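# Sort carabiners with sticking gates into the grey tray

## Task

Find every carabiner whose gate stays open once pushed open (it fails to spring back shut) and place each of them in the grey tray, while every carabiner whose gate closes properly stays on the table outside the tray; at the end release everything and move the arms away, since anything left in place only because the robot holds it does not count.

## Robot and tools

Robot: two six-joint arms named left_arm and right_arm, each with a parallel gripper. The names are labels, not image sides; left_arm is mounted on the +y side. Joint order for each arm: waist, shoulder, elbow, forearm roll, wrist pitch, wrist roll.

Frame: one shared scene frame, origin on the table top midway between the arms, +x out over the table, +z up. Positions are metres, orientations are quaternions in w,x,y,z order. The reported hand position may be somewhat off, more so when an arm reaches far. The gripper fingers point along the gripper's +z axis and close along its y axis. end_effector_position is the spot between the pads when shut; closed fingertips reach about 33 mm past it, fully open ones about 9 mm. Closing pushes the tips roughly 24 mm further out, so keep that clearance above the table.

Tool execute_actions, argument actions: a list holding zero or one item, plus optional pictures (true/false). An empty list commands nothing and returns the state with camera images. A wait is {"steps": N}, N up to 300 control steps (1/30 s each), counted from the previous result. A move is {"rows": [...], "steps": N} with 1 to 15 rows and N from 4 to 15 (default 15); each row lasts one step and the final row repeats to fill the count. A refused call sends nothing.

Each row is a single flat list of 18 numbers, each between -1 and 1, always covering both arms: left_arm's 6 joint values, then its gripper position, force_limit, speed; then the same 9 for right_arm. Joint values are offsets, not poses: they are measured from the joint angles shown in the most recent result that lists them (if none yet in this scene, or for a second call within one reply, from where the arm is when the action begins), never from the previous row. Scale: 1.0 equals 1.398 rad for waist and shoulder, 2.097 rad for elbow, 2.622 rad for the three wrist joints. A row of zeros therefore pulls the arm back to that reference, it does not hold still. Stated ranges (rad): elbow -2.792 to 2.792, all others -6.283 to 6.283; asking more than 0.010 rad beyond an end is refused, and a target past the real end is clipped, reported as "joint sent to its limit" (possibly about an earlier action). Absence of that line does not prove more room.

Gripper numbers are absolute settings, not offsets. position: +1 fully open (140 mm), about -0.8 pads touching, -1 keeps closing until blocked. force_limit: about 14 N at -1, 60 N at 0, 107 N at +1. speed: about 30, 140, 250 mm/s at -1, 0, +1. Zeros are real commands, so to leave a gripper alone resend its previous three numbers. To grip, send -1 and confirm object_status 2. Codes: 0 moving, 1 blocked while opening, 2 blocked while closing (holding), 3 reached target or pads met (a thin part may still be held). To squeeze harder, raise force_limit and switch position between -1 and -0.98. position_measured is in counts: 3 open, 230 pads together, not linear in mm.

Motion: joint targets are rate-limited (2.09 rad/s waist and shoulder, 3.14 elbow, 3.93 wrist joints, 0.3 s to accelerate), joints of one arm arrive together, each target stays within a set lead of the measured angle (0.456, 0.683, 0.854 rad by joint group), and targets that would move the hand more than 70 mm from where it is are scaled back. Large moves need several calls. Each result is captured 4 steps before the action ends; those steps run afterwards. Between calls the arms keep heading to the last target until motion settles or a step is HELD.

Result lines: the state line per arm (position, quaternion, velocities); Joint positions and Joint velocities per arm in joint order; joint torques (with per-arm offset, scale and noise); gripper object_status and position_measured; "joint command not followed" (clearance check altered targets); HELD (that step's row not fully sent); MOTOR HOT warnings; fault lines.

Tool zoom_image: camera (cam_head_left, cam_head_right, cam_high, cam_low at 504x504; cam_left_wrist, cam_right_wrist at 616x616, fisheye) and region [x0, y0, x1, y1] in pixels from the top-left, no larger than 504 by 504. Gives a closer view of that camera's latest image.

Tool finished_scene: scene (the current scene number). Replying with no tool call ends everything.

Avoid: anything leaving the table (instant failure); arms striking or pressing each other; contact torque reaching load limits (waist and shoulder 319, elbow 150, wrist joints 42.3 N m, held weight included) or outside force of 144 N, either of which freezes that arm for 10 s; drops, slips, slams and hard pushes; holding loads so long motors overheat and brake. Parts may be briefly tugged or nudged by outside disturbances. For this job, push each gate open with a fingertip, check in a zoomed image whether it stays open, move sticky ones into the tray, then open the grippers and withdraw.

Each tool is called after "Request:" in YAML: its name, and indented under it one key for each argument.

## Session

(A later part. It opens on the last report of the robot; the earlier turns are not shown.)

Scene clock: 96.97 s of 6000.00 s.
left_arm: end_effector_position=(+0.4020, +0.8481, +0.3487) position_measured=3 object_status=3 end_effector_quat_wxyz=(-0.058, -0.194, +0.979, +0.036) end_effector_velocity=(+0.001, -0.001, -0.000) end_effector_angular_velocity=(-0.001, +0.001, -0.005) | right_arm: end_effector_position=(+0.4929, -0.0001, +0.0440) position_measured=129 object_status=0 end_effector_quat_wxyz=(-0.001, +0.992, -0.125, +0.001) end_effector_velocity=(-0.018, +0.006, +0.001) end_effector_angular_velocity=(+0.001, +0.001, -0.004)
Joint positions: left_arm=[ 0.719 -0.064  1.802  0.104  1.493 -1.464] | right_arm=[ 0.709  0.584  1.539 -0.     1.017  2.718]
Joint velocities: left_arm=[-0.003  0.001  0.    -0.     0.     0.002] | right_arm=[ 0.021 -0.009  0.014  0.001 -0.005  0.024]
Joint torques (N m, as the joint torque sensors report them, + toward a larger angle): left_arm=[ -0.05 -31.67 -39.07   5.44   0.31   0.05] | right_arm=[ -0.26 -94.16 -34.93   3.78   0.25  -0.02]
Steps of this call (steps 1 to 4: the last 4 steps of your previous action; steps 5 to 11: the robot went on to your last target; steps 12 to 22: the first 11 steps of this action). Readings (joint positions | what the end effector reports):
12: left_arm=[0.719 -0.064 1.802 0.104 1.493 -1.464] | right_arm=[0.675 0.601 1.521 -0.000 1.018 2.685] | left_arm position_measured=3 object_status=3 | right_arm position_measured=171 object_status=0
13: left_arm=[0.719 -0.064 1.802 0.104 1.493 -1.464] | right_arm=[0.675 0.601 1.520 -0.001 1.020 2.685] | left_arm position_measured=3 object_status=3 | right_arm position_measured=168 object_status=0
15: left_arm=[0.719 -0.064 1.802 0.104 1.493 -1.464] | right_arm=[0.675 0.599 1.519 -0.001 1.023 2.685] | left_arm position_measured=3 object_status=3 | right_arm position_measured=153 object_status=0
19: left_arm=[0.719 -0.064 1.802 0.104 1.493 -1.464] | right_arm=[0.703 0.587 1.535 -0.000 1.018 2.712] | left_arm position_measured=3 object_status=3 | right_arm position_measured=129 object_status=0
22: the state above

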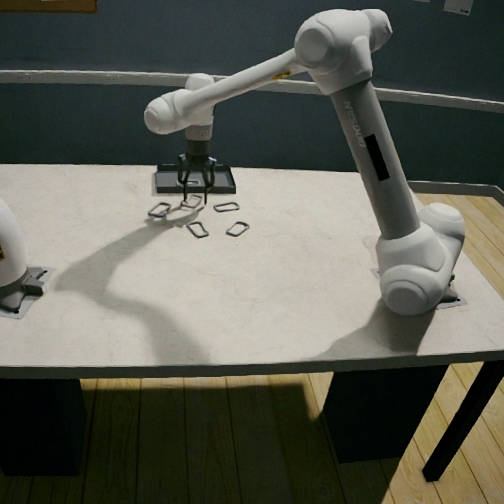

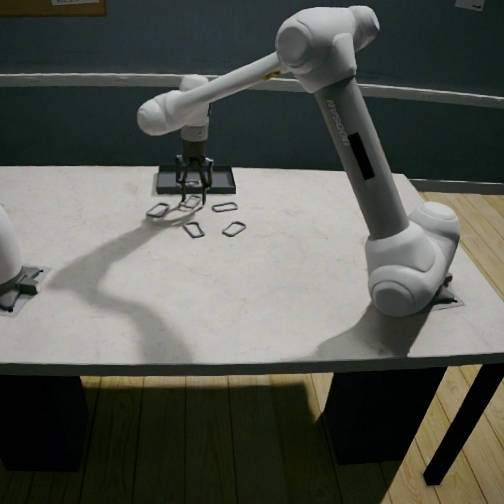

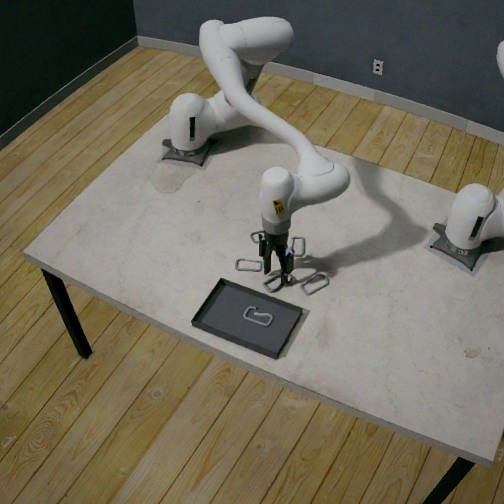

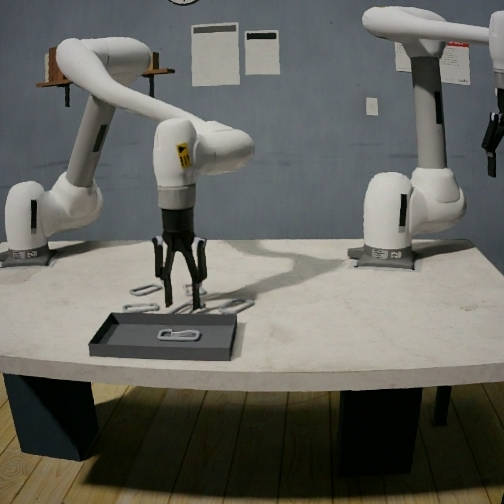

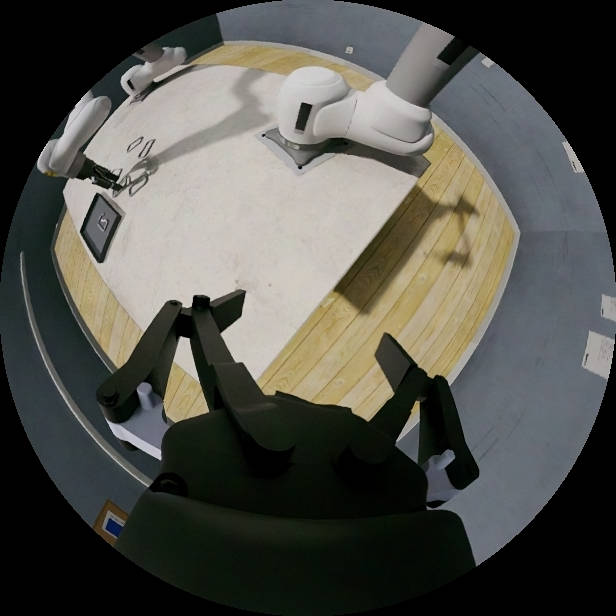

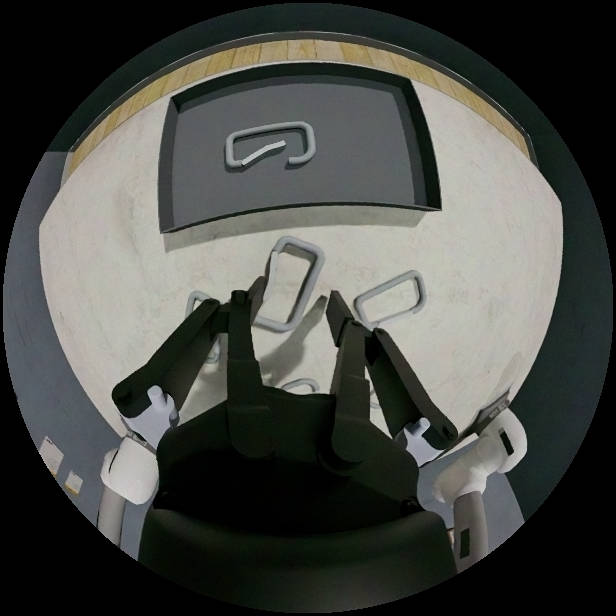

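Request:
execute_actions:
  actions:
    - {"rows":[[0,0,0,0,0,0,1,0,0.5,0,0,0,0,0,0,-0.55,0,-0.2]],"steps":15}
  pictures: false

Request:
execute_actions:
  actions:
    - {"steps":15}
  pictures: true

Request:
zoom_image:
  camera: "cam_right_wrist"
  region: [220,200,400,380]

Request:
execute_actions:
  actions:
    - {"rows":[[0,0,0,0,0,0,1,0,0.5,0,0,0,0,0,0,0,0,0.3]],"steps":15}
  pictures: true

Request:
zoom_image:
  camera: "cam_right_wrist"
  region: [220,200,400,380]

Scene clock: 97.83 s of 6000.00 s.
left_arm: end_effector_position=(+0.4020, +0.8481, +0.3487) position_measured=3 object_status=3 end_effector_quat_wxyz=(-0.058, -0.194, +0.979, +0.036) end_effector_velocity=(+0.000, -0.000, +0.000) end_effector_angular_velocity=(+0.000, -0.000, +0.001) | right_arm: end_effector_position=(+0.4927, +0.0000, +0.0441) position_measured=188 object_status=0 end_effector_quat_wxyz=(-0.001, +0.992, -0.124, +0.001) end_effector_velocity=(+0.001, -0.000, -0.000) end_effector_angular_velocity=(-0.000, +0.001, -0.001)
Joint positions: left_arm=[ 0.719 -0.064  1.802  0.104  1.493 -1.464] | right_arm=[ 0.709  0.584  1.539 -0.     1.017  2.718]
Joint velocities: left_arm=[-0.    -0.    -0.    -0.    -0.    -0.001] | right_arm=[-0.001  0.001 -0.001  0.001  0.001 -0.001]
Joint torques (N m, as the joint torque sensors report them, + toward a larger angle): left_arm=[  0.15 -32.01 -39.11   5.33   0.36   0.  ] | right_arm=[  3.34 -95.25 -34.11   3.72  -0.14  -0.12]
Steps of this call (steps 1 to 4: the last 4 steps of your previous action; steps 5 to 15: the robot went on to your last target; steps 16 to 26: the first 11 steps of this action). Readings (joint positions | what the end effector reports):
16: left_arm=[0.719 -0.064 1.802 0.104 1.493 -1.464] | right_arm=[0.711 0.583 1.540 -0.000 1.016 2.720] | left_arm position_measured=3 object_status=3 | right_arm position_measured=129 object_status=0
17: left_arm=[0.719 -0.064 1.802 0.104 1.493 -1.464] | right_arm=[0.710 0.583 1.540 -0.000 1.016 2.720] | left_arm position_measured=3 object_status=3 | right_arm position_measured=131 object_status=0
19: left_arm=[0.719 -0.064 1.802 0.104 1.493 -1.464] | right_arm=[0.710 0.583 1.539 -0.000 1.016 2.719] | left_arm position_measured=3 object_status=3 | right_arm position_measured=143 object_status=0
23: left_arm=[0.719 -0.064 1.802 0.104 1.493 -1.464] | right_arm=[0.709 0.584 1.539 -0.000 1.017 2.718] | left_arm position_measured=3 object_status=3 | right_arm position_measured=169 object_status=0
26: the state above

Scene clock: 98.33 s of 6000.00 s.
left_arm: end_effector_position=(+0.4020, +0.8481, +0.3487) position_measured=3 object_status=3 end_effector_quat_wxyz=(-0.058, -0.194, +0.979, +0.036) end_effector_velocity=(-0.000, -0.000, +0.000) end_effector_angular_velocity=(+0.000, -0.001, +0.001) | right_arm: end_effector_position=(+0.4929, -0.0001, +0.0440) position_measured=199 object_status=3 end_effector_quat_wxyz=(-0.001, +0.992, -0.125, +0.001) end_effector_velocity=(-0.001, -0.000, -0.001) end_effector_angular_velocity=(-0.001, +0.002, +0.000)
Joint positions: left_arm=[ 0.719 -0.064  1.802  0.104  1.493 -1.464] | right_arm=[ 0.709  0.584  1.539 -0.     1.017  2.718]
Joint velocities: left_arm=[ 0.001 -0.001 -0.    -0.001  0.    -0.   ] | right_arm=[ 0.001  0.001  0.001  0.001 -0.    -0.   ]
Joint torques (N m, as the joint torque sensors report them, + toward a larger angle): left_arm=[  0.01 -31.48 -39.33   5.48   0.33  -0.03] | right_arm=[  2.86 -94.21 -33.78   3.68  -0.17  -0.14]
Kept back: nothing.
Steps of this call (steps 1 to 4: the last 4 steps of your previous action; steps 5 to 15: the robot went on to your last target). Readings (joint positions | what the end effector reports):
1: left_arm=[0.719 -0.064 1.802 0.104 1.493 -1.464] | right_arm=[0.709 0.584 1.539 -0.000 1.017 2.718] | left_arm position_measured=3 object_status=3 | right_arm position_measured=195 object_status=0
2: left_arm=[0.719 -0.064 1.802 0.104 1.493 -1.464] | right_arm=[0.709 0.584 1.539 -0.000 1.017 2.718] | left_arm position_measured=3 object_status=3 | right_arm position_measured=199 object_status=0
4: left_arm=[0.719 -0.064 1.802 0.104 1.493 -1.464] | right_arm=[0.709 0.584 1.539 -0.000 1.017 2.718] | left_arm position_measured=3 object_status=3 | right_arm position_measured=199 object_status=0
8: left_arm=[0.719 -0.064 1.802 0.104 1.493 -1.464] | right_arm=[0.709 0.584 1.539 -0.000 1.017 2.718] | left_arm position_measured=3 object_status=3 | right_arm position_measured=199 object_status=3
15: the state above
All arms were judged still, so your last target was given up. Only a new action makes them travel on or press farther. Fingers that are still opening or closing keep moving.

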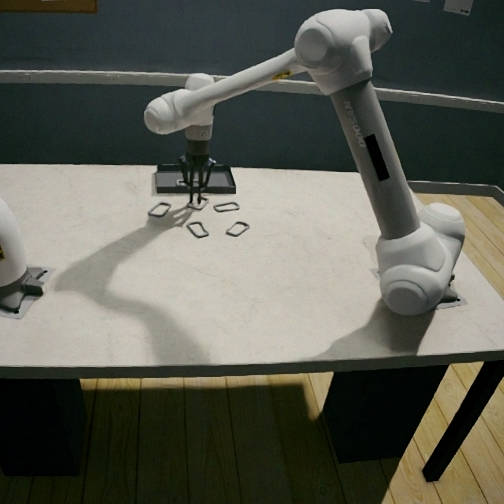

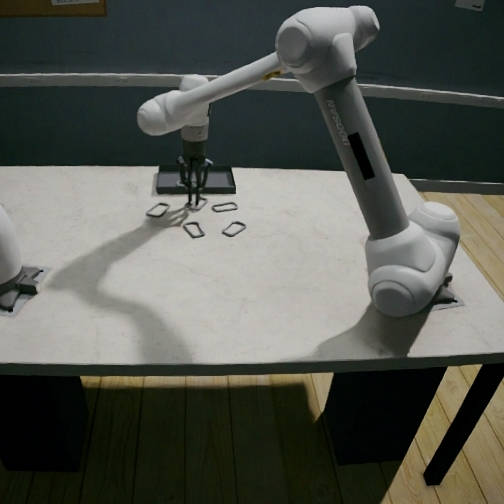

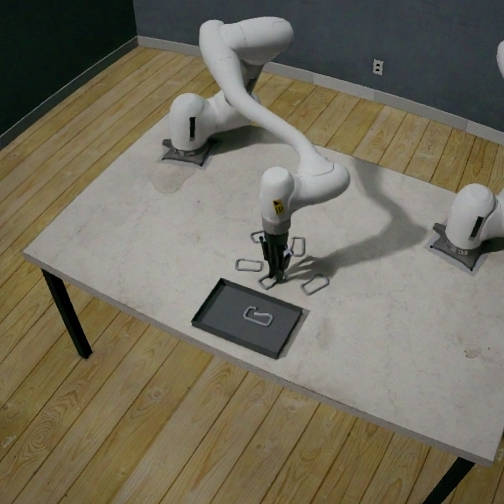

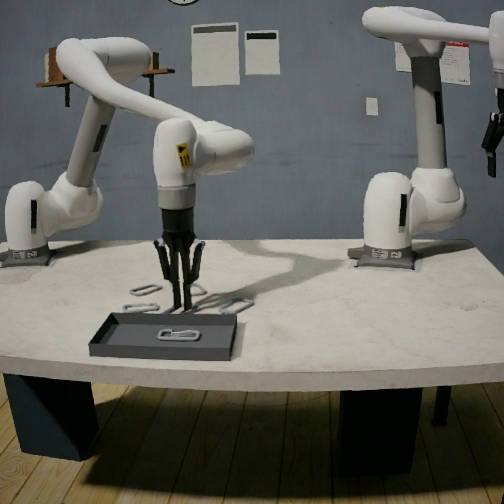

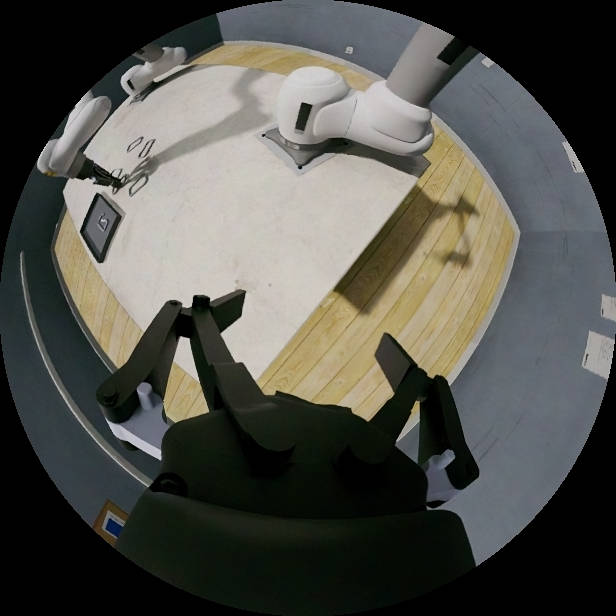

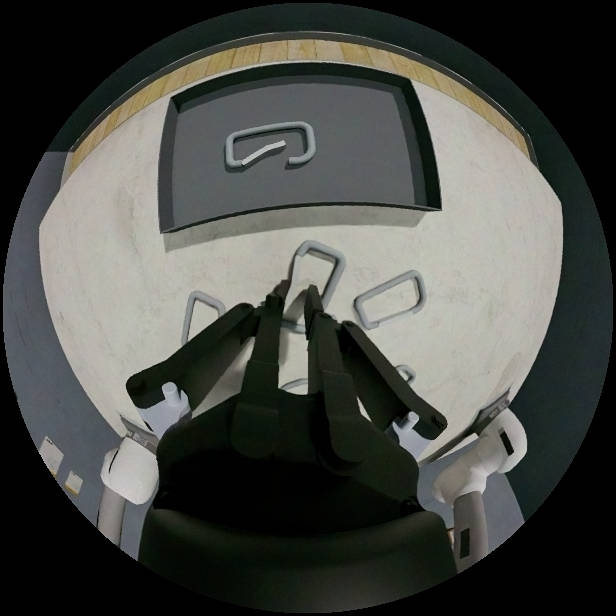

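Region (220, 200, 400, 380) of cam_right_wrist's 616x616 image, scaled by 2.800, with more detail than that image has.

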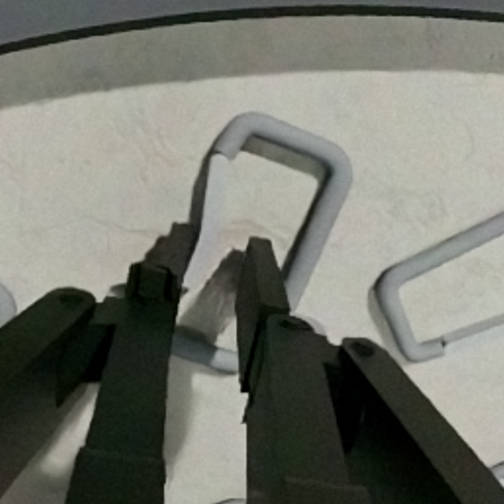

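Scene clock: 98.70 s of 6000.00 s.
left_arm: end_effector_position=(+0.4020, +0.8481, +0.3487) position_measured=3 object_status=3 end_effector_quat_wxyz=(-0.058, -0.194, +0.979, +0.036) end_effector_velocity=(+0.000, -0.000, -0.000) end_effector_angular_velocity=(-0.001, -0.000, +0.001) | right_arm: end_effector_position=(+0.4929, -0.0001, +0.0440) position_measured=129 object_status=0 end_effector_quat_wxyz=(-0.001, +0.992, -0.125, +0.001) end_effector_velocity=(+0.000, +0.000, -0.000) end_effector_angular_velocity=(-0.000, +0.000, +0.000)
Joint positions: left_arm=[ 0.719 -0.064  1.802  0.104  1.493 -1.464] | right_arm=[ 0.709  0.584  1.539 -0.     1.017  2.718]
Joint velocities: left_arm=[ 0.     0.    -0.    -0.001  0.    -0.001] | right_arm=[ 0.     0.001 -0.001  0.     0.    -0.   ]
Joint torques (N m, as the joint torque sensors report them, + toward a larger angle): left_arm=[ -0.67 -32.72 -39.33   5.34   0.38   0.  ] | right_arm=[  3.1  -93.88 -34.08   3.82  -0.3   -0.31]
Steps of this call (steps 1 to 11: the first 11 steps of this action). Readings (joint positions | what the end effector reports):
1: left_arm=[0.719 -0.064 1.802 0.104 1.493 -1.464] | right_arm=[0.709 0.584 1.539 -0.000 1.017 2.718] | left_arm position_measured=3 object_status=3 | right_arm position_measured=199 object_status=0
2: left_arm=[0.719 -0.064 1.802 0.104 1.493 -1.464] | right_arm=[0.709 0.584 1.539 -0.000 1.017 2.718] | left_arm position_measured=3 object_status=3 | right_arm position_measured=195 object_status=0
4: left_arm=[0.719 -0.064 1.802 0.104 1.493 -1.464] | right_arm=[0.709 0.584 1.539 -0.000 1.017 2.718] | left_arm position_measured=3 object_status=3 | right_arm position_measured=177 object_status=0
8: left_arm=[0.719 -0.064 1.802 0.104 1.493 -1.464] | right_arm=[0.709 0.584 1.539 -0.000 1.017 2.718] | left_arm position_measured=3 object_status=3 | right_arm position_measured=139 object_status=0
11: the state above

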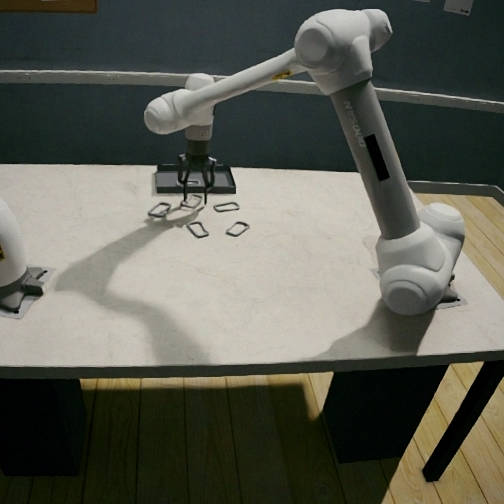

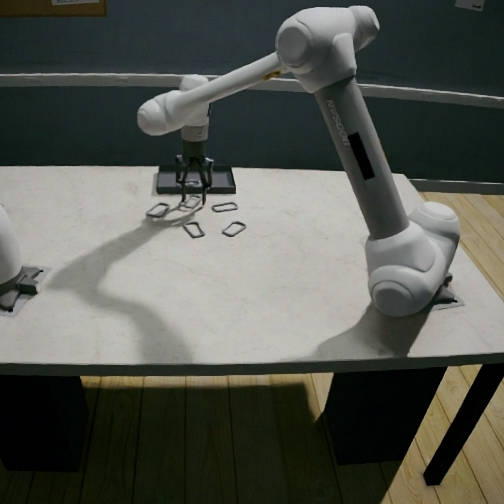

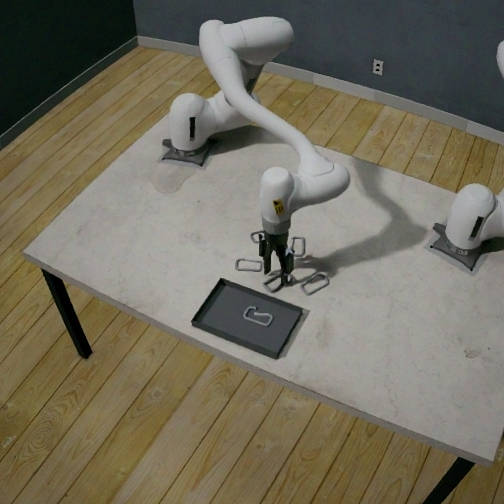

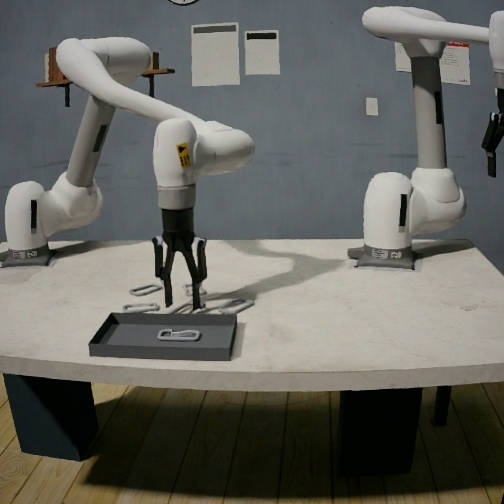

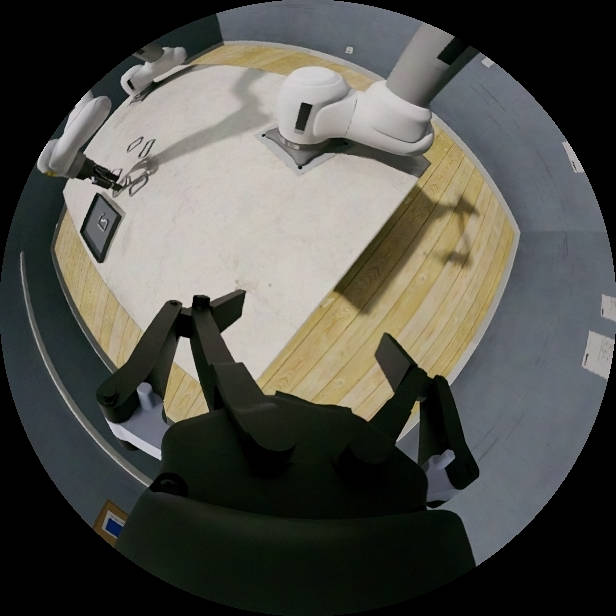

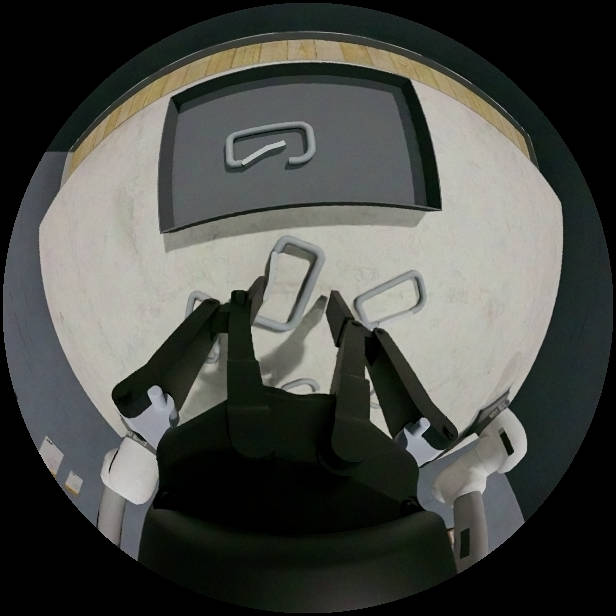

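Region (220, 200, 400, 380) of cam_right_wrist's 616x616 image, scaled by 2.800, with more detail than that image has.

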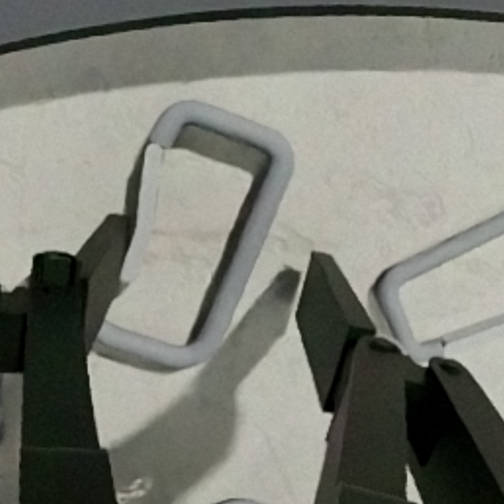

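Request:
execute_actions:
  actions:
    - {"rows":[[0,0,0,0,0,0,1,0,0.5,0,0,0,0,0,0,-0.55,-0.5,0.2]],"steps":15}
  pictures: false

Request:
execute_actions:
  actions:
    - {"rows":[[0,0,0,0,0,0,1,0,0.5,0,0.003,0.0015,0,-0.0027,0,-0.55,-0.5,0.2]],"steps":12}
  pictures: false

Request:
execute_actions:
  actions:
    - {"rows":[[0,0,0,0,0,0,1,0,0.5,0,0,0,0,0,0,0.1,-0.6,-0.6]],"steps":15}
  pictures: false

Request:
execute_actions:
  actions:
    - {"steps":30}
  pictures: true

Request:
zoom_image:
  camera: "cam_right_wrist"
  region: [220,200,400,380]

Scene clock: 99.43 s of 6000.00 s.
left_arm: end_effector_position=(+0.4020, +0.8481, +0.3487) position_measured=3 object_status=3 end_effector_quat_wxyz=(-0.058, -0.194, +0.979, +0.036) end_effector_velocity=(-0.000, +0.000, -0.000) end_effector_angular_velocity=(-0.000, +0.000, +0.001) | right_arm: end_effector_position=(+0.4929, -0.0001, +0.0440) position_measured=199 object_status=0 end_effector_quat_wxyz=(-0.001, +0.992, -0.125, +0.001) end_effector_velocity=(+0.001, -0.000, -0.000) end_effector_angular_velocity=(-0.001, -0.000, -0.001)
Joint positions: left_arm=[ 0.719 -0.064  1.802  0.104  1.493 -1.464] | right_arm=[ 0.709  0.584  1.539 -0.     1.017  2.718]
Joint velocities: left_arm=[ 0.001  0.001 -0.    -0.    -0.    -0.001] | right_arm=[-0.     0.001 -0.001 -0.001  0.     0.001]
Joint torques (N m, as the joint torque sensors report them, + toward a larger angle): left_arm=[ -0.12 -32.36 -39.08   5.48   0.3   -0.02] | right_arm=[  2.72 -92.4  -33.72   3.8    0.26  -0.05]
Steps of this call (steps 1 to 4: the last 4 steps of your previous action; steps 5 to 11: the robot went on to your last target; steps 12 to 22: the first 11 steps of this action). Readings (joint positions | what the end effector reports):
12: left_arm=[0.719 -0.064 1.802 0.104 1.493 -1.464] | right_arm=[0.709 0.584 1.539 -0.000 1.017 2.718] | left_arm position_measured=3 object_status=3 | right_arm position_measured=129 object_status=0
13: left_arm=[0.719 -0.064 1.802 0.104 1.493 -1.464] | right_arm=[0.709 0.584 1.539 -0.000 1.017 2.718] | left_arm position_measured=3 object_status=3 | right_arm position_measured=132 object_status=0
15: left_arm=[0.719 -0.064 1.802 0.104 1.493 -1.464] | right_arm=[0.709 0.584 1.539 -0.000 1.017 2.718] | left_arm position_measured=3 object_status=3 | right_arm position_measured=149 object_status=0
19: left_arm=[0.719 -0.064 1.802 0.104 1.493 -1.464] | right_arm=[0.709 0.584 1.539 -0.000 1.017 2.718] | left_arm position_measured=3 object_status=3 | right_arm position_measured=184 object_status=0
22: the state above

Scene clock: 99.83 s of 6000.00 s.
left_arm: end_effector_position=(+0.4020, +0.8481, +0.3487) position_measured=3 object_status=3 end_effector_quat_wxyz=(-0.058, -0.194, +0.979, +0.036) end_effector_velocity=(+0.000, -0.000, +0.000) end_effector_angular_velocity=(+0.000, -0.000, +0.000) | right_arm: end_effector_position=(+0.4929, -0.0001, +0.0394) position_measured=199 object_status=3 end_effector_quat_wxyz=(-0.001, +0.992, -0.125, +0.001) end_effector_velocity=(-0.000, +0.000, -0.003) end_effector_angular_velocity=(+0.001, -0.000, +0.001)
Joint positions: left_arm=[ 0.719 -0.064  1.802  0.104  1.493 -1.464] | right_arm=[ 0.709  0.588  1.542 -0.     1.01   2.718]
Joint velocities: left_arm=[-0.001 -0.     0.     0.     0.    -0.001] | right_arm=[ 0.     0.002  0.002  0.001 -0.005 -0.001]
Joint torques (N m, as the joint torque sensors report them, + toward a larger angle): left_arm=[ -0.37 -32.62 -39.01   5.41   0.35   0.02] | right_arm=[  1.79 -90.1  -30.97   3.73  -0.34   0.13]
Steps of this call (steps 1 to 4: the last 4 steps of your previous action; steps 5 to 12: the first 8 steps of this action, its rows measured from where the robot was after step 4). Readings (joint positions | what the end effector reports):
4: left_arm=[0.719 -0.064 1.802 0.104 1.493 -1.464] | right_arm=[0.709 0.584 1.539 -0.000 1.017 2.718] | left_arm position_measured=3 object_status=3 | right_arm position_measured=199 object_status=3
5: left_arm=[0.719 -0.064 1.802 0.104 1.493 -1.464] | right_arm=[0.709 0.584 1.539 -0.000 1.017 2.718] | left_arm position_measured=3 object_status=3 | right_arm position_measured=199 object_status=3
6: left_arm=[0.719 -0.064 1.802 0.104 1.493 -1.464] | right_arm=[0.709 0.585 1.539 -0.000 1.015 2.718] | left_arm position_measured=3 object_status=3 | right_arm position_measured=199 object_status=3
8: left_arm=[0.719 -0.064 1.802 0.104 1.493 -1.464] | right_arm=[0.709 0.587 1.541 -0.000 1.012 2.718] | left_arm position_measured=3 object_status=3 | right_arm position_measured=199 object_status=3
12: the state above

Scene clock: 100.33 s of 6000.00 s.
left_arm: end_effector_position=(+0.4020, +0.8481, +0.3487) position_measured=3 object_status=3 end_effector_quat_wxyz=(-0.058, -0.194, +0.979, +0.036) end_effector_velocity=(+0.000, +0.000, -0.001) end_effector_angular_velocity=(-0.002, +0.001, -0.002) | right_arm: end_effector_position=(+0.4928, -0.0002, +0.0391) position_measured=180 object_status=0 end_effector_quat_wxyz=(-0.001, +0.992, -0.125, +0.001) end_effector_velocity=(+0.001, +0.000, +0.001) end_effector_angular_velocity=(+0.001, -0.001, -0.001)
Joint positions: left_arm=[ 0.719 -0.064  1.802  0.104  1.493 -1.464] | right_arm=[ 0.709  0.588  1.542 -0.     1.01   2.718]
Joint velocities: left_arm=[ 0.001  0.002 -0.    -0.001 -0.     0.003] | right_arm=[-0.    -0.001 -0.001 -0.    -0.     0.   ]
Joint torques (N m, as the joint torque sensors report them, + toward a larger angle): left_arm=[ -0.17 -31.98 -39.23   5.46   0.38   0.03] | right_arm=[  2.44 -94.38 -33.74   3.44  -0.22  -0.25]
Steps of this call (steps 1 to 4: the last 4 steps of your previous action; steps 5 to 15: the first 11 steps of this action, its rows measured from where the robot was after step 4). Readings (joint positions | what the end effector reports):
4: left_arm=[0.719 -0.064 1.802 0.104 1.493 -1.464] | right_arm=[0.709 0.588 1.542 -0.000 1.010 2.718] | left_arm position_measured=3 object_status=3 | right_arm position_measured=199 object_status=3
5: left_arm=[0.719 -0.064 1.802 0.104 1.493 -1.464] | right_arm=[0.709 0.588 1.542 -0.000 1.010 2.718] | left_arm position_measured=3 object_status=3 | right_arm position_measured=199 object_status=0
6: left_arm=[0.719 -0.064 1.802 0.104 1.493 -1.464] | right_arm=[0.709 0.588 1.542 -0.000 1.010 2.718] | left_arm position_measured=3 object_status=3 | right_arm position_measured=197 object_status=0
8: left_arm=[0.719 -0.064 1.802 0.104 1.493 -1.464] | right_arm=[0.709 0.588 1.542 -0.000 1.010 2.718] | left_arm position_measured=3 object_status=3 | right_arm position_measured=189 object_status=0
12: left_arm=[0.719 -0.064 1.802 0.104 1.493 -1.464] | right_arm=[0.709 0.588 1.542 -0.000 1.010 2.718] | left_arm position_measured=3 object_status=3 | right_arm position_measured=180 object_status=0
15: the state above

Scene clock: 101.33 s of 6000.00 s.
left_arm: end_effector_position=(+0.4020, +0.8481, +0.3487) position_measured=3 object_status=3 end_effector_quat_wxyz=(-0.058, -0.194, +0.979, +0.036) end_effector_velocity=(-0.000, -0.000, +0.001) end_effector_angular_velocity=(-0.000, -0.001, +0.001) | right_arm: end_effector_position=(+0.4928, -0.0001, +0.0391) position_measured=180 object_status=1 end_effector_quat_wxyz=(-0.001, +0.992, -0.125, +0.001) end_effector_velocity=(+0.000, +0.000, +0.000) end_effector_angular_velocity=(+0.001, -0.001, +0.001)
Joint positions: left_arm=[ 0.719 -0.064  1.802  0.104  1.493 -1.464] | right_arm=[ 0.709  0.588  1.542 -0.     1.01   2.718]
Joint velocities: left_arm=[-0.    -0.001  0.    -0.001 -0.    -0.001] | right_arm=[-0.    -0.    -0.    -0.    -0.001 -0.001]
Joint torques (N m, as the joint torque sensors report them, + toward a larger angle): left_arm=[ -0.6  -32.38 -38.85   5.42   0.37   0.04] | right_arm=[  3.73 -94.42 -33.68   3.74  -0.09  -0.31]
Kept back: nothing.
Steps of this call (steps 1 to 4: the last 4 steps of your previous action; steps 5 to 15: the robot went on to your last target; steps 16 to 30: nothing new was sent). Readings (joint positions | what the end effector reports):
1: left_arm=[0.719 -0.064 1.802 0.104 1.493 -1.464] | right_arm=[0.709 0.588 1.542 -0.000 1.010 2.718] | left_arm position_measured=3 object_status=3 | right_arm position_measured=180 object_status=1
2: left_arm=[0.719 -0.064 1.802 0.104 1.493 -1.464] | right_arm=[0.709 0.588 1.542 -0.000 1.010 2.718] | left_arm position_measured=3 object_status=3 | right_arm position_measured=180 object_status=1
4: left_arm=[0.719 -0.064 1.802 0.104 1.493 -1.464] | right_arm=[0.709 0.588 1.542 -0.000 1.010 2.718] | left_arm position_measured=3 object_status=3 | right_arm position_measured=180 object_status=1
8: left_arm=[0.719 -0.064 1.802 0.104 1.493 -1.464] | right_arm=[0.709 0.588 1.542 -0.000 1.010 2.718] | left_arm position_measured=3 object_status=3 | right_arm position_measured=180 object_status=1
30: the state above
All arms were judged still, so your last target was given up. Only a new action makes them travel on or press farther. Fingers that are still opening or closing keep moving.

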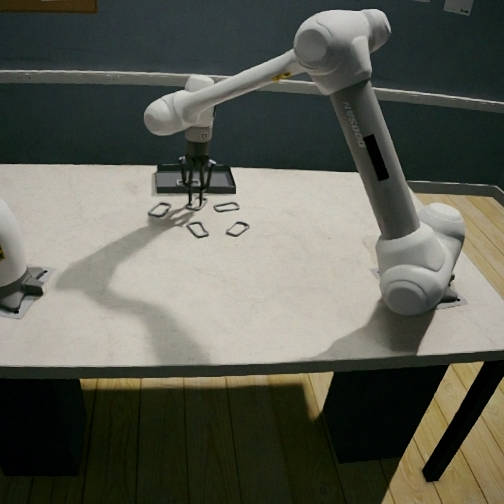

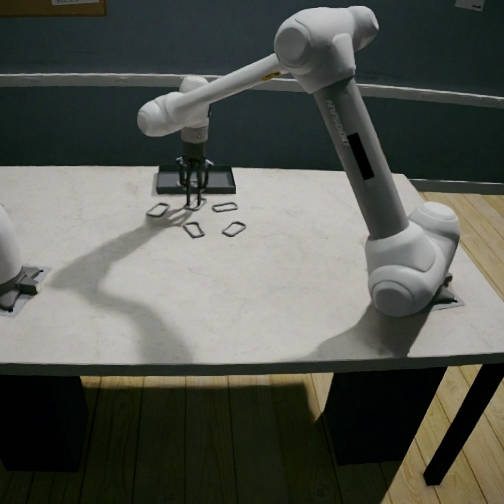

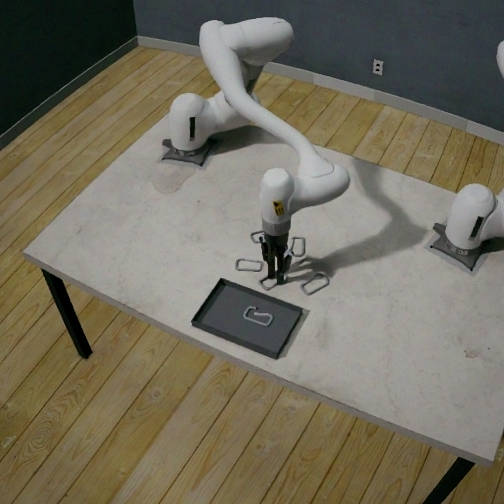

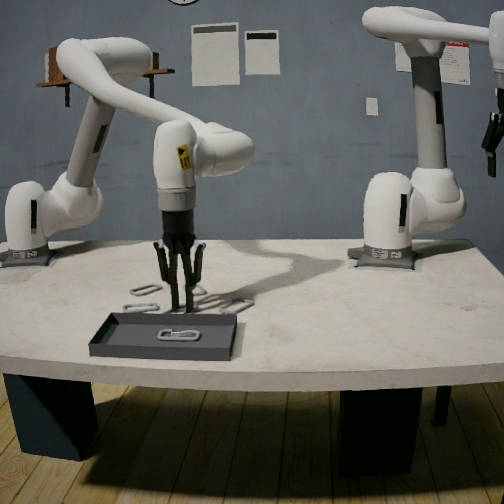

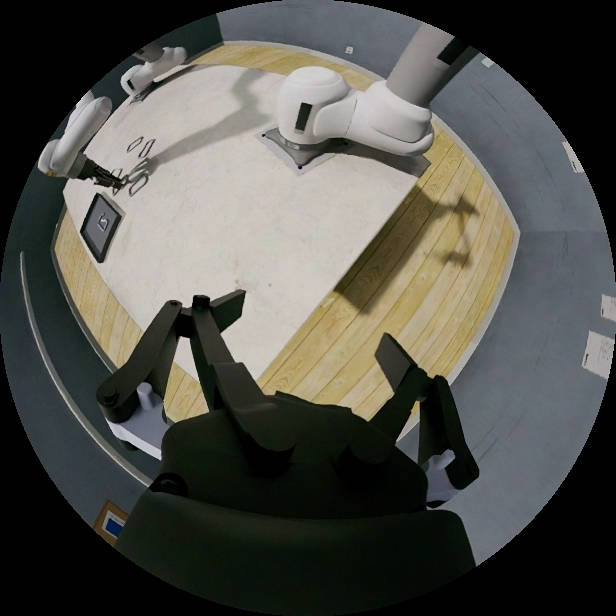

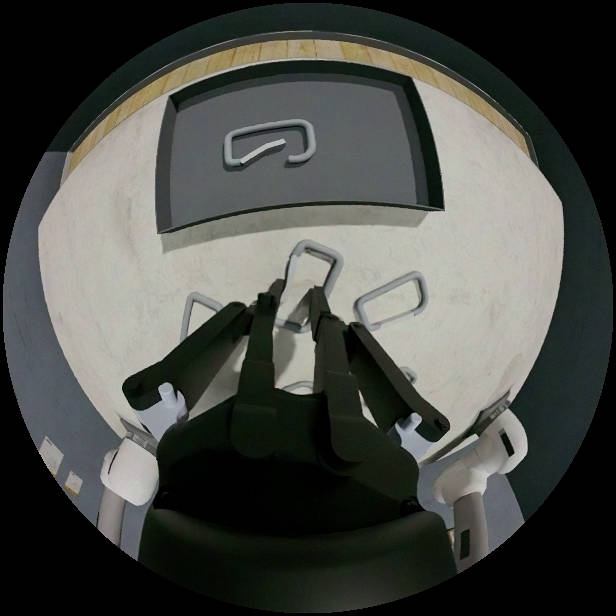

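Region (220, 200, 400, 380) of cam_right_wrist's 616x616 image, scaled by 2.800, with more detail than that image has.

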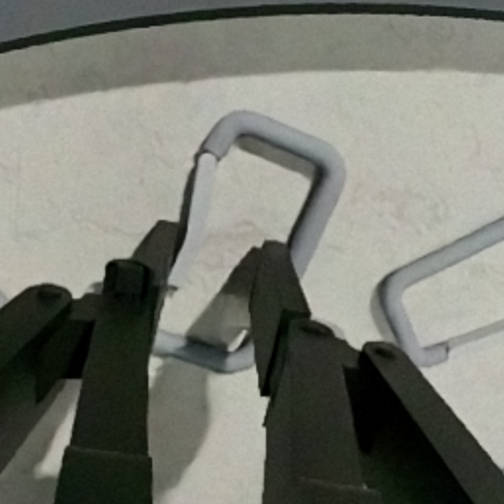

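Request:
execute_actions:
  actions:
    - {"rows":[[0,0,0,0,0,0,1,0,0.5,0,-0.0006,-0.0003,0,0.0005,0,0.12,0,-0.6],[0,0,0,0,0,0,1,0,0.5,0,-0.0012,-0.0006,0,0.0011,0,0.12,0,-0.6],[0,0,0,0,0,0,1,0,0.5,0,-0.0018,-0.0009,0,0.0016,0,0.12,0,-0.6],[0,0,0,0,0,0,1,0,0.5,0,-0.0024,-0.0012,0,0.0022,0,0.12,0,-0.6],[0,0,0,0,0,0,1,0,0.5,0,-0.003,-0.0015,0,0.0027,0,0.12,0,-0.6]],"steps":15}
  pictures: false

Request:
execute_actions:
  actions:
    - {"steps":30}
  pictures: true

Request:
zoom_image:
  camera: "cam_right_wrist"
  region: [220,200,400,380]

Scene clock: 102.07 s of 6000.00 s.
left_arm: end_effector_position=(+0.4020, +0.8481, +0.3487) position_measured=3 object_status=3 end_effector_quat_wxyz=(-0.058, -0.194, +0.979, +0.036) end_effector_velocity=(+0.000, -0.000, -0.000) end_effector_angular_velocity=(-0.001, -0.001, +0.000) | right_arm: end_effector_position=(+0.4929, -0.0001, +0.0439) position_measured=176 object_status=1 end_effector_quat_wxyz=(-0.001, +0.992, -0.125, +0.001) end_effector_velocity=(-0.000, -0.000, +0.001) end_effector_angular_velocity=(-0.002, +0.001, -0.000)
Joint positions: left_arm=[ 0.719 -0.064  1.802  0.104  1.493 -1.464] | right_arm=[ 0.709  0.584  1.539 -0.     1.016  2.718]
Joint velocities: left_arm=[-0.     0.    -0.    -0.001  0.    -0.   ] | right_arm=[-0.    -0.    -0.001 -0.001  0.004  0.   ]
Joint torques (N m, as the joint torque sensors report them, + toward a larger angle): left_arm=[ -0.08 -32.37 -38.88   5.5    0.33   0.13] | right_arm=[  2.51 -94.61 -34.21   3.72  -0.23  -0.37]
Steps of this call (steps 1 to 11: nothing new was sent; steps 12 to 22: the first 11 steps of this action). Readings (joint positions | what the end effector reports):
12: left_arm=[0.719 -0.064 1.802 0.104 1.493 -1.464] | right_arm=[0.709 0.588 1.542 -0.000 1.010 2.718] | left_arm position_measured=3 object_status=3 | right_arm position_measured=180 object_status=0
13: left_arm=[0.719 -0.064 1.802 0.104 1.493 -1.464] | right_arm=[0.709 0.588 1.542 -0.000 1.010 2.718] | left_arm position_measured=3 object_status=3 | right_arm position_measured=176 object_status=0
15: left_arm=[0.719 -0.064 1.802 0.104 1.493 -1.464] | right_arm=[0.709 0.587 1.541 -0.000 1.012 2.718] | left_arm position_measured=3 object_status=3 | right_arm position_measured=176 object_status=0
19: left_arm=[0.719 -0.064 1.802 0.104 1.493 -1.464] | right_arm=[0.709 0.585 1.539 -0.000 1.016 2.718] | left_arm position_measured=3 object_status=3 | right_arm position_measured=176 object_status=1
22: the state above

Scene clock: 103.07 s of 6000.00 s.
left_arm: end_effector_position=(+0.4020, +0.8481, +0.3487) position_measured=3 object_status=3 end_effector_quat_wxyz=(-0.058, -0.194, +0.979, +0.036) end_effector_velocity=(-0.000, +0.000, +0.000) end_effector_angular_velocity=(+0.001, -0.000, +0.001) | right_arm: end_effector_position=(+0.4929, -0.0001, +0.0440) position_measured=176 object_status=1 end_effector_quat_wxyz=(-0.001, +0.992, -0.125, +0.001) end_effector_velocity=(-0.000, +0.000, -0.001) end_effector_angular_velocity=(-0.001, +0.001, +0.001)
Joint positions: left_arm=[ 0.719 -0.064  1.802  0.104  1.493 -1.464] | right_arm=[ 0.709  0.584  1.539 -0.     1.017  2.718]
Joint velocities: left_arm=[-0.    -0.001 -0.     0.001  0.    -0.001] | right_arm=[ 0.     0.002 -0.     0.     0.    -0.001]
Joint torques (N m, as the joint torque sensors report them, + toward a larger angle): left_arm=[ -0.76 -32.37 -39.11   5.5    0.32   0.06] | right_arm=[  2.7  -95.21 -34.76   3.86  -0.12  -0.22]
Kept back: nothing.
Steps of this call (steps 1 to 4: the last 4 steps of your previous action; steps 5 to 15: the robot went on to your last target; steps 16 to 30: nothing new was sent). Readings (joint positions | what the end effector reports):
1: left_arm=[0.719 -0.064 1.802 0.104 1.493 -1.464] | right_arm=[0.709 0.584 1.539 -0.000 1.017 2.718] | left_arm position_measured=3 object_status=3 | right_arm position_measured=176 object_status=1
2: left_arm=[0.719 -0.064 1.802 0.104 1.493 -1.464] | right_arm=[0.709 0.584 1.539 -0.000 1.017 2.718] | left_arm position_measured=3 object_status=3 | right_arm position_measured=176 object_status=1
4: left_arm=[0.719 -0.064 1.802 0.104 1.493 -1.464] | right_arm=[0.709 0.584 1.539 -0.000 1.017 2.718] | left_arm position_measured=3 object_status=3 | right_arm position_measured=176 object_status=1
8: left_arm=[0.719 -0.064 1.802 0.104 1.493 -1.464] | right_arm=[0.709 0.584 1.539 -0.000 1.017 2.718] | left_arm position_measured=3 object_status=3 | right_arm position_measured=176 object_status=1
30: the state above
All arms were judged still, so your last target was given up. Only a new action makes them travel on or press farther. Fingers that are still opening or closing keep moving.

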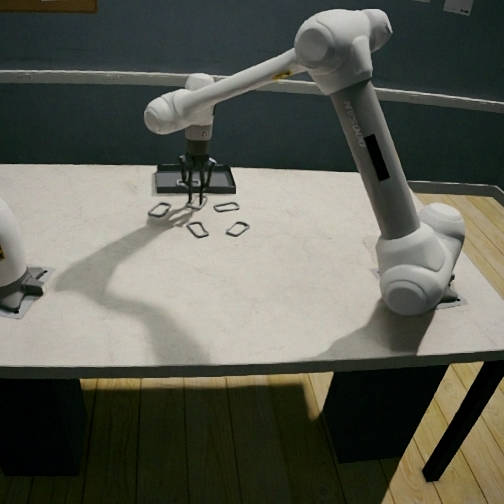

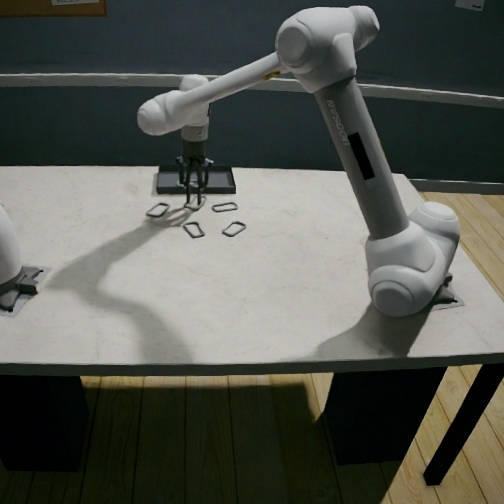

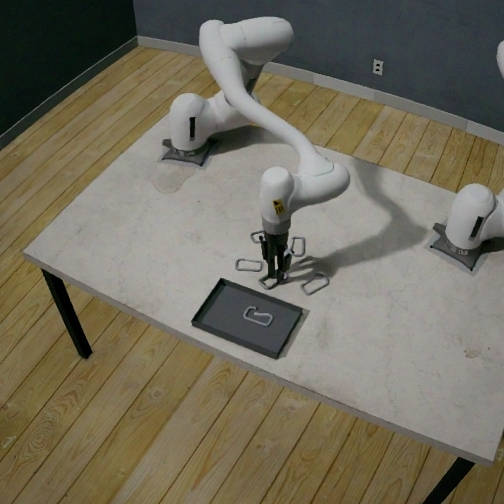

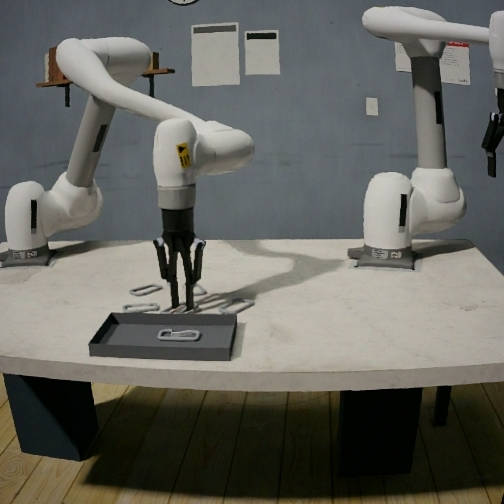

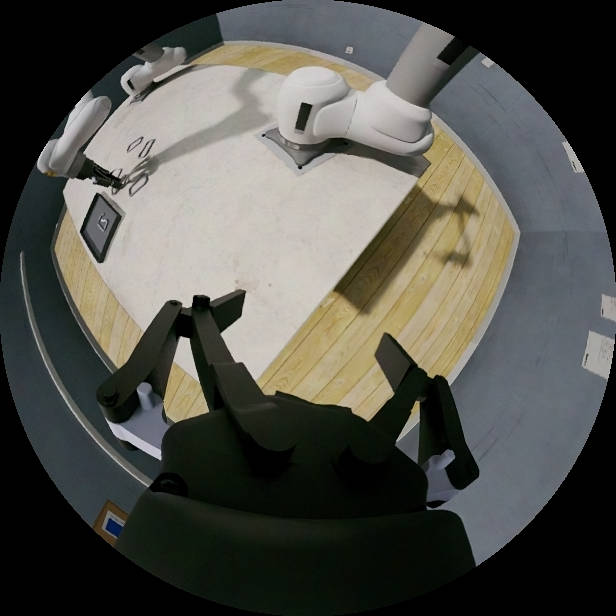

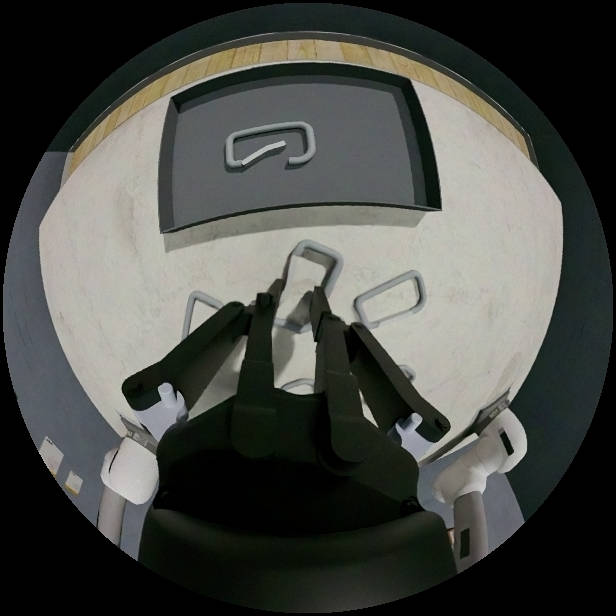

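Region (220, 200, 400, 380) of cam_right_wrist's 616x616 image, scaled by 2.800, with more detail than that image has.

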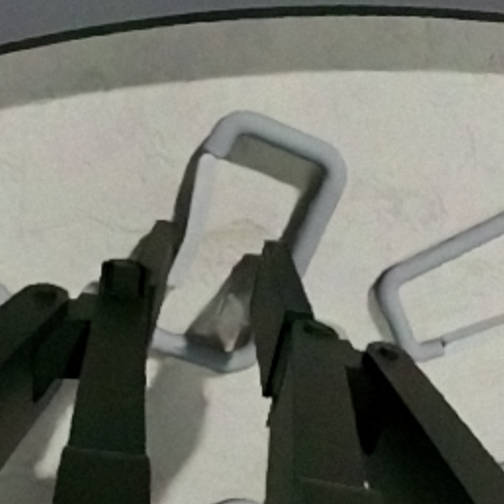

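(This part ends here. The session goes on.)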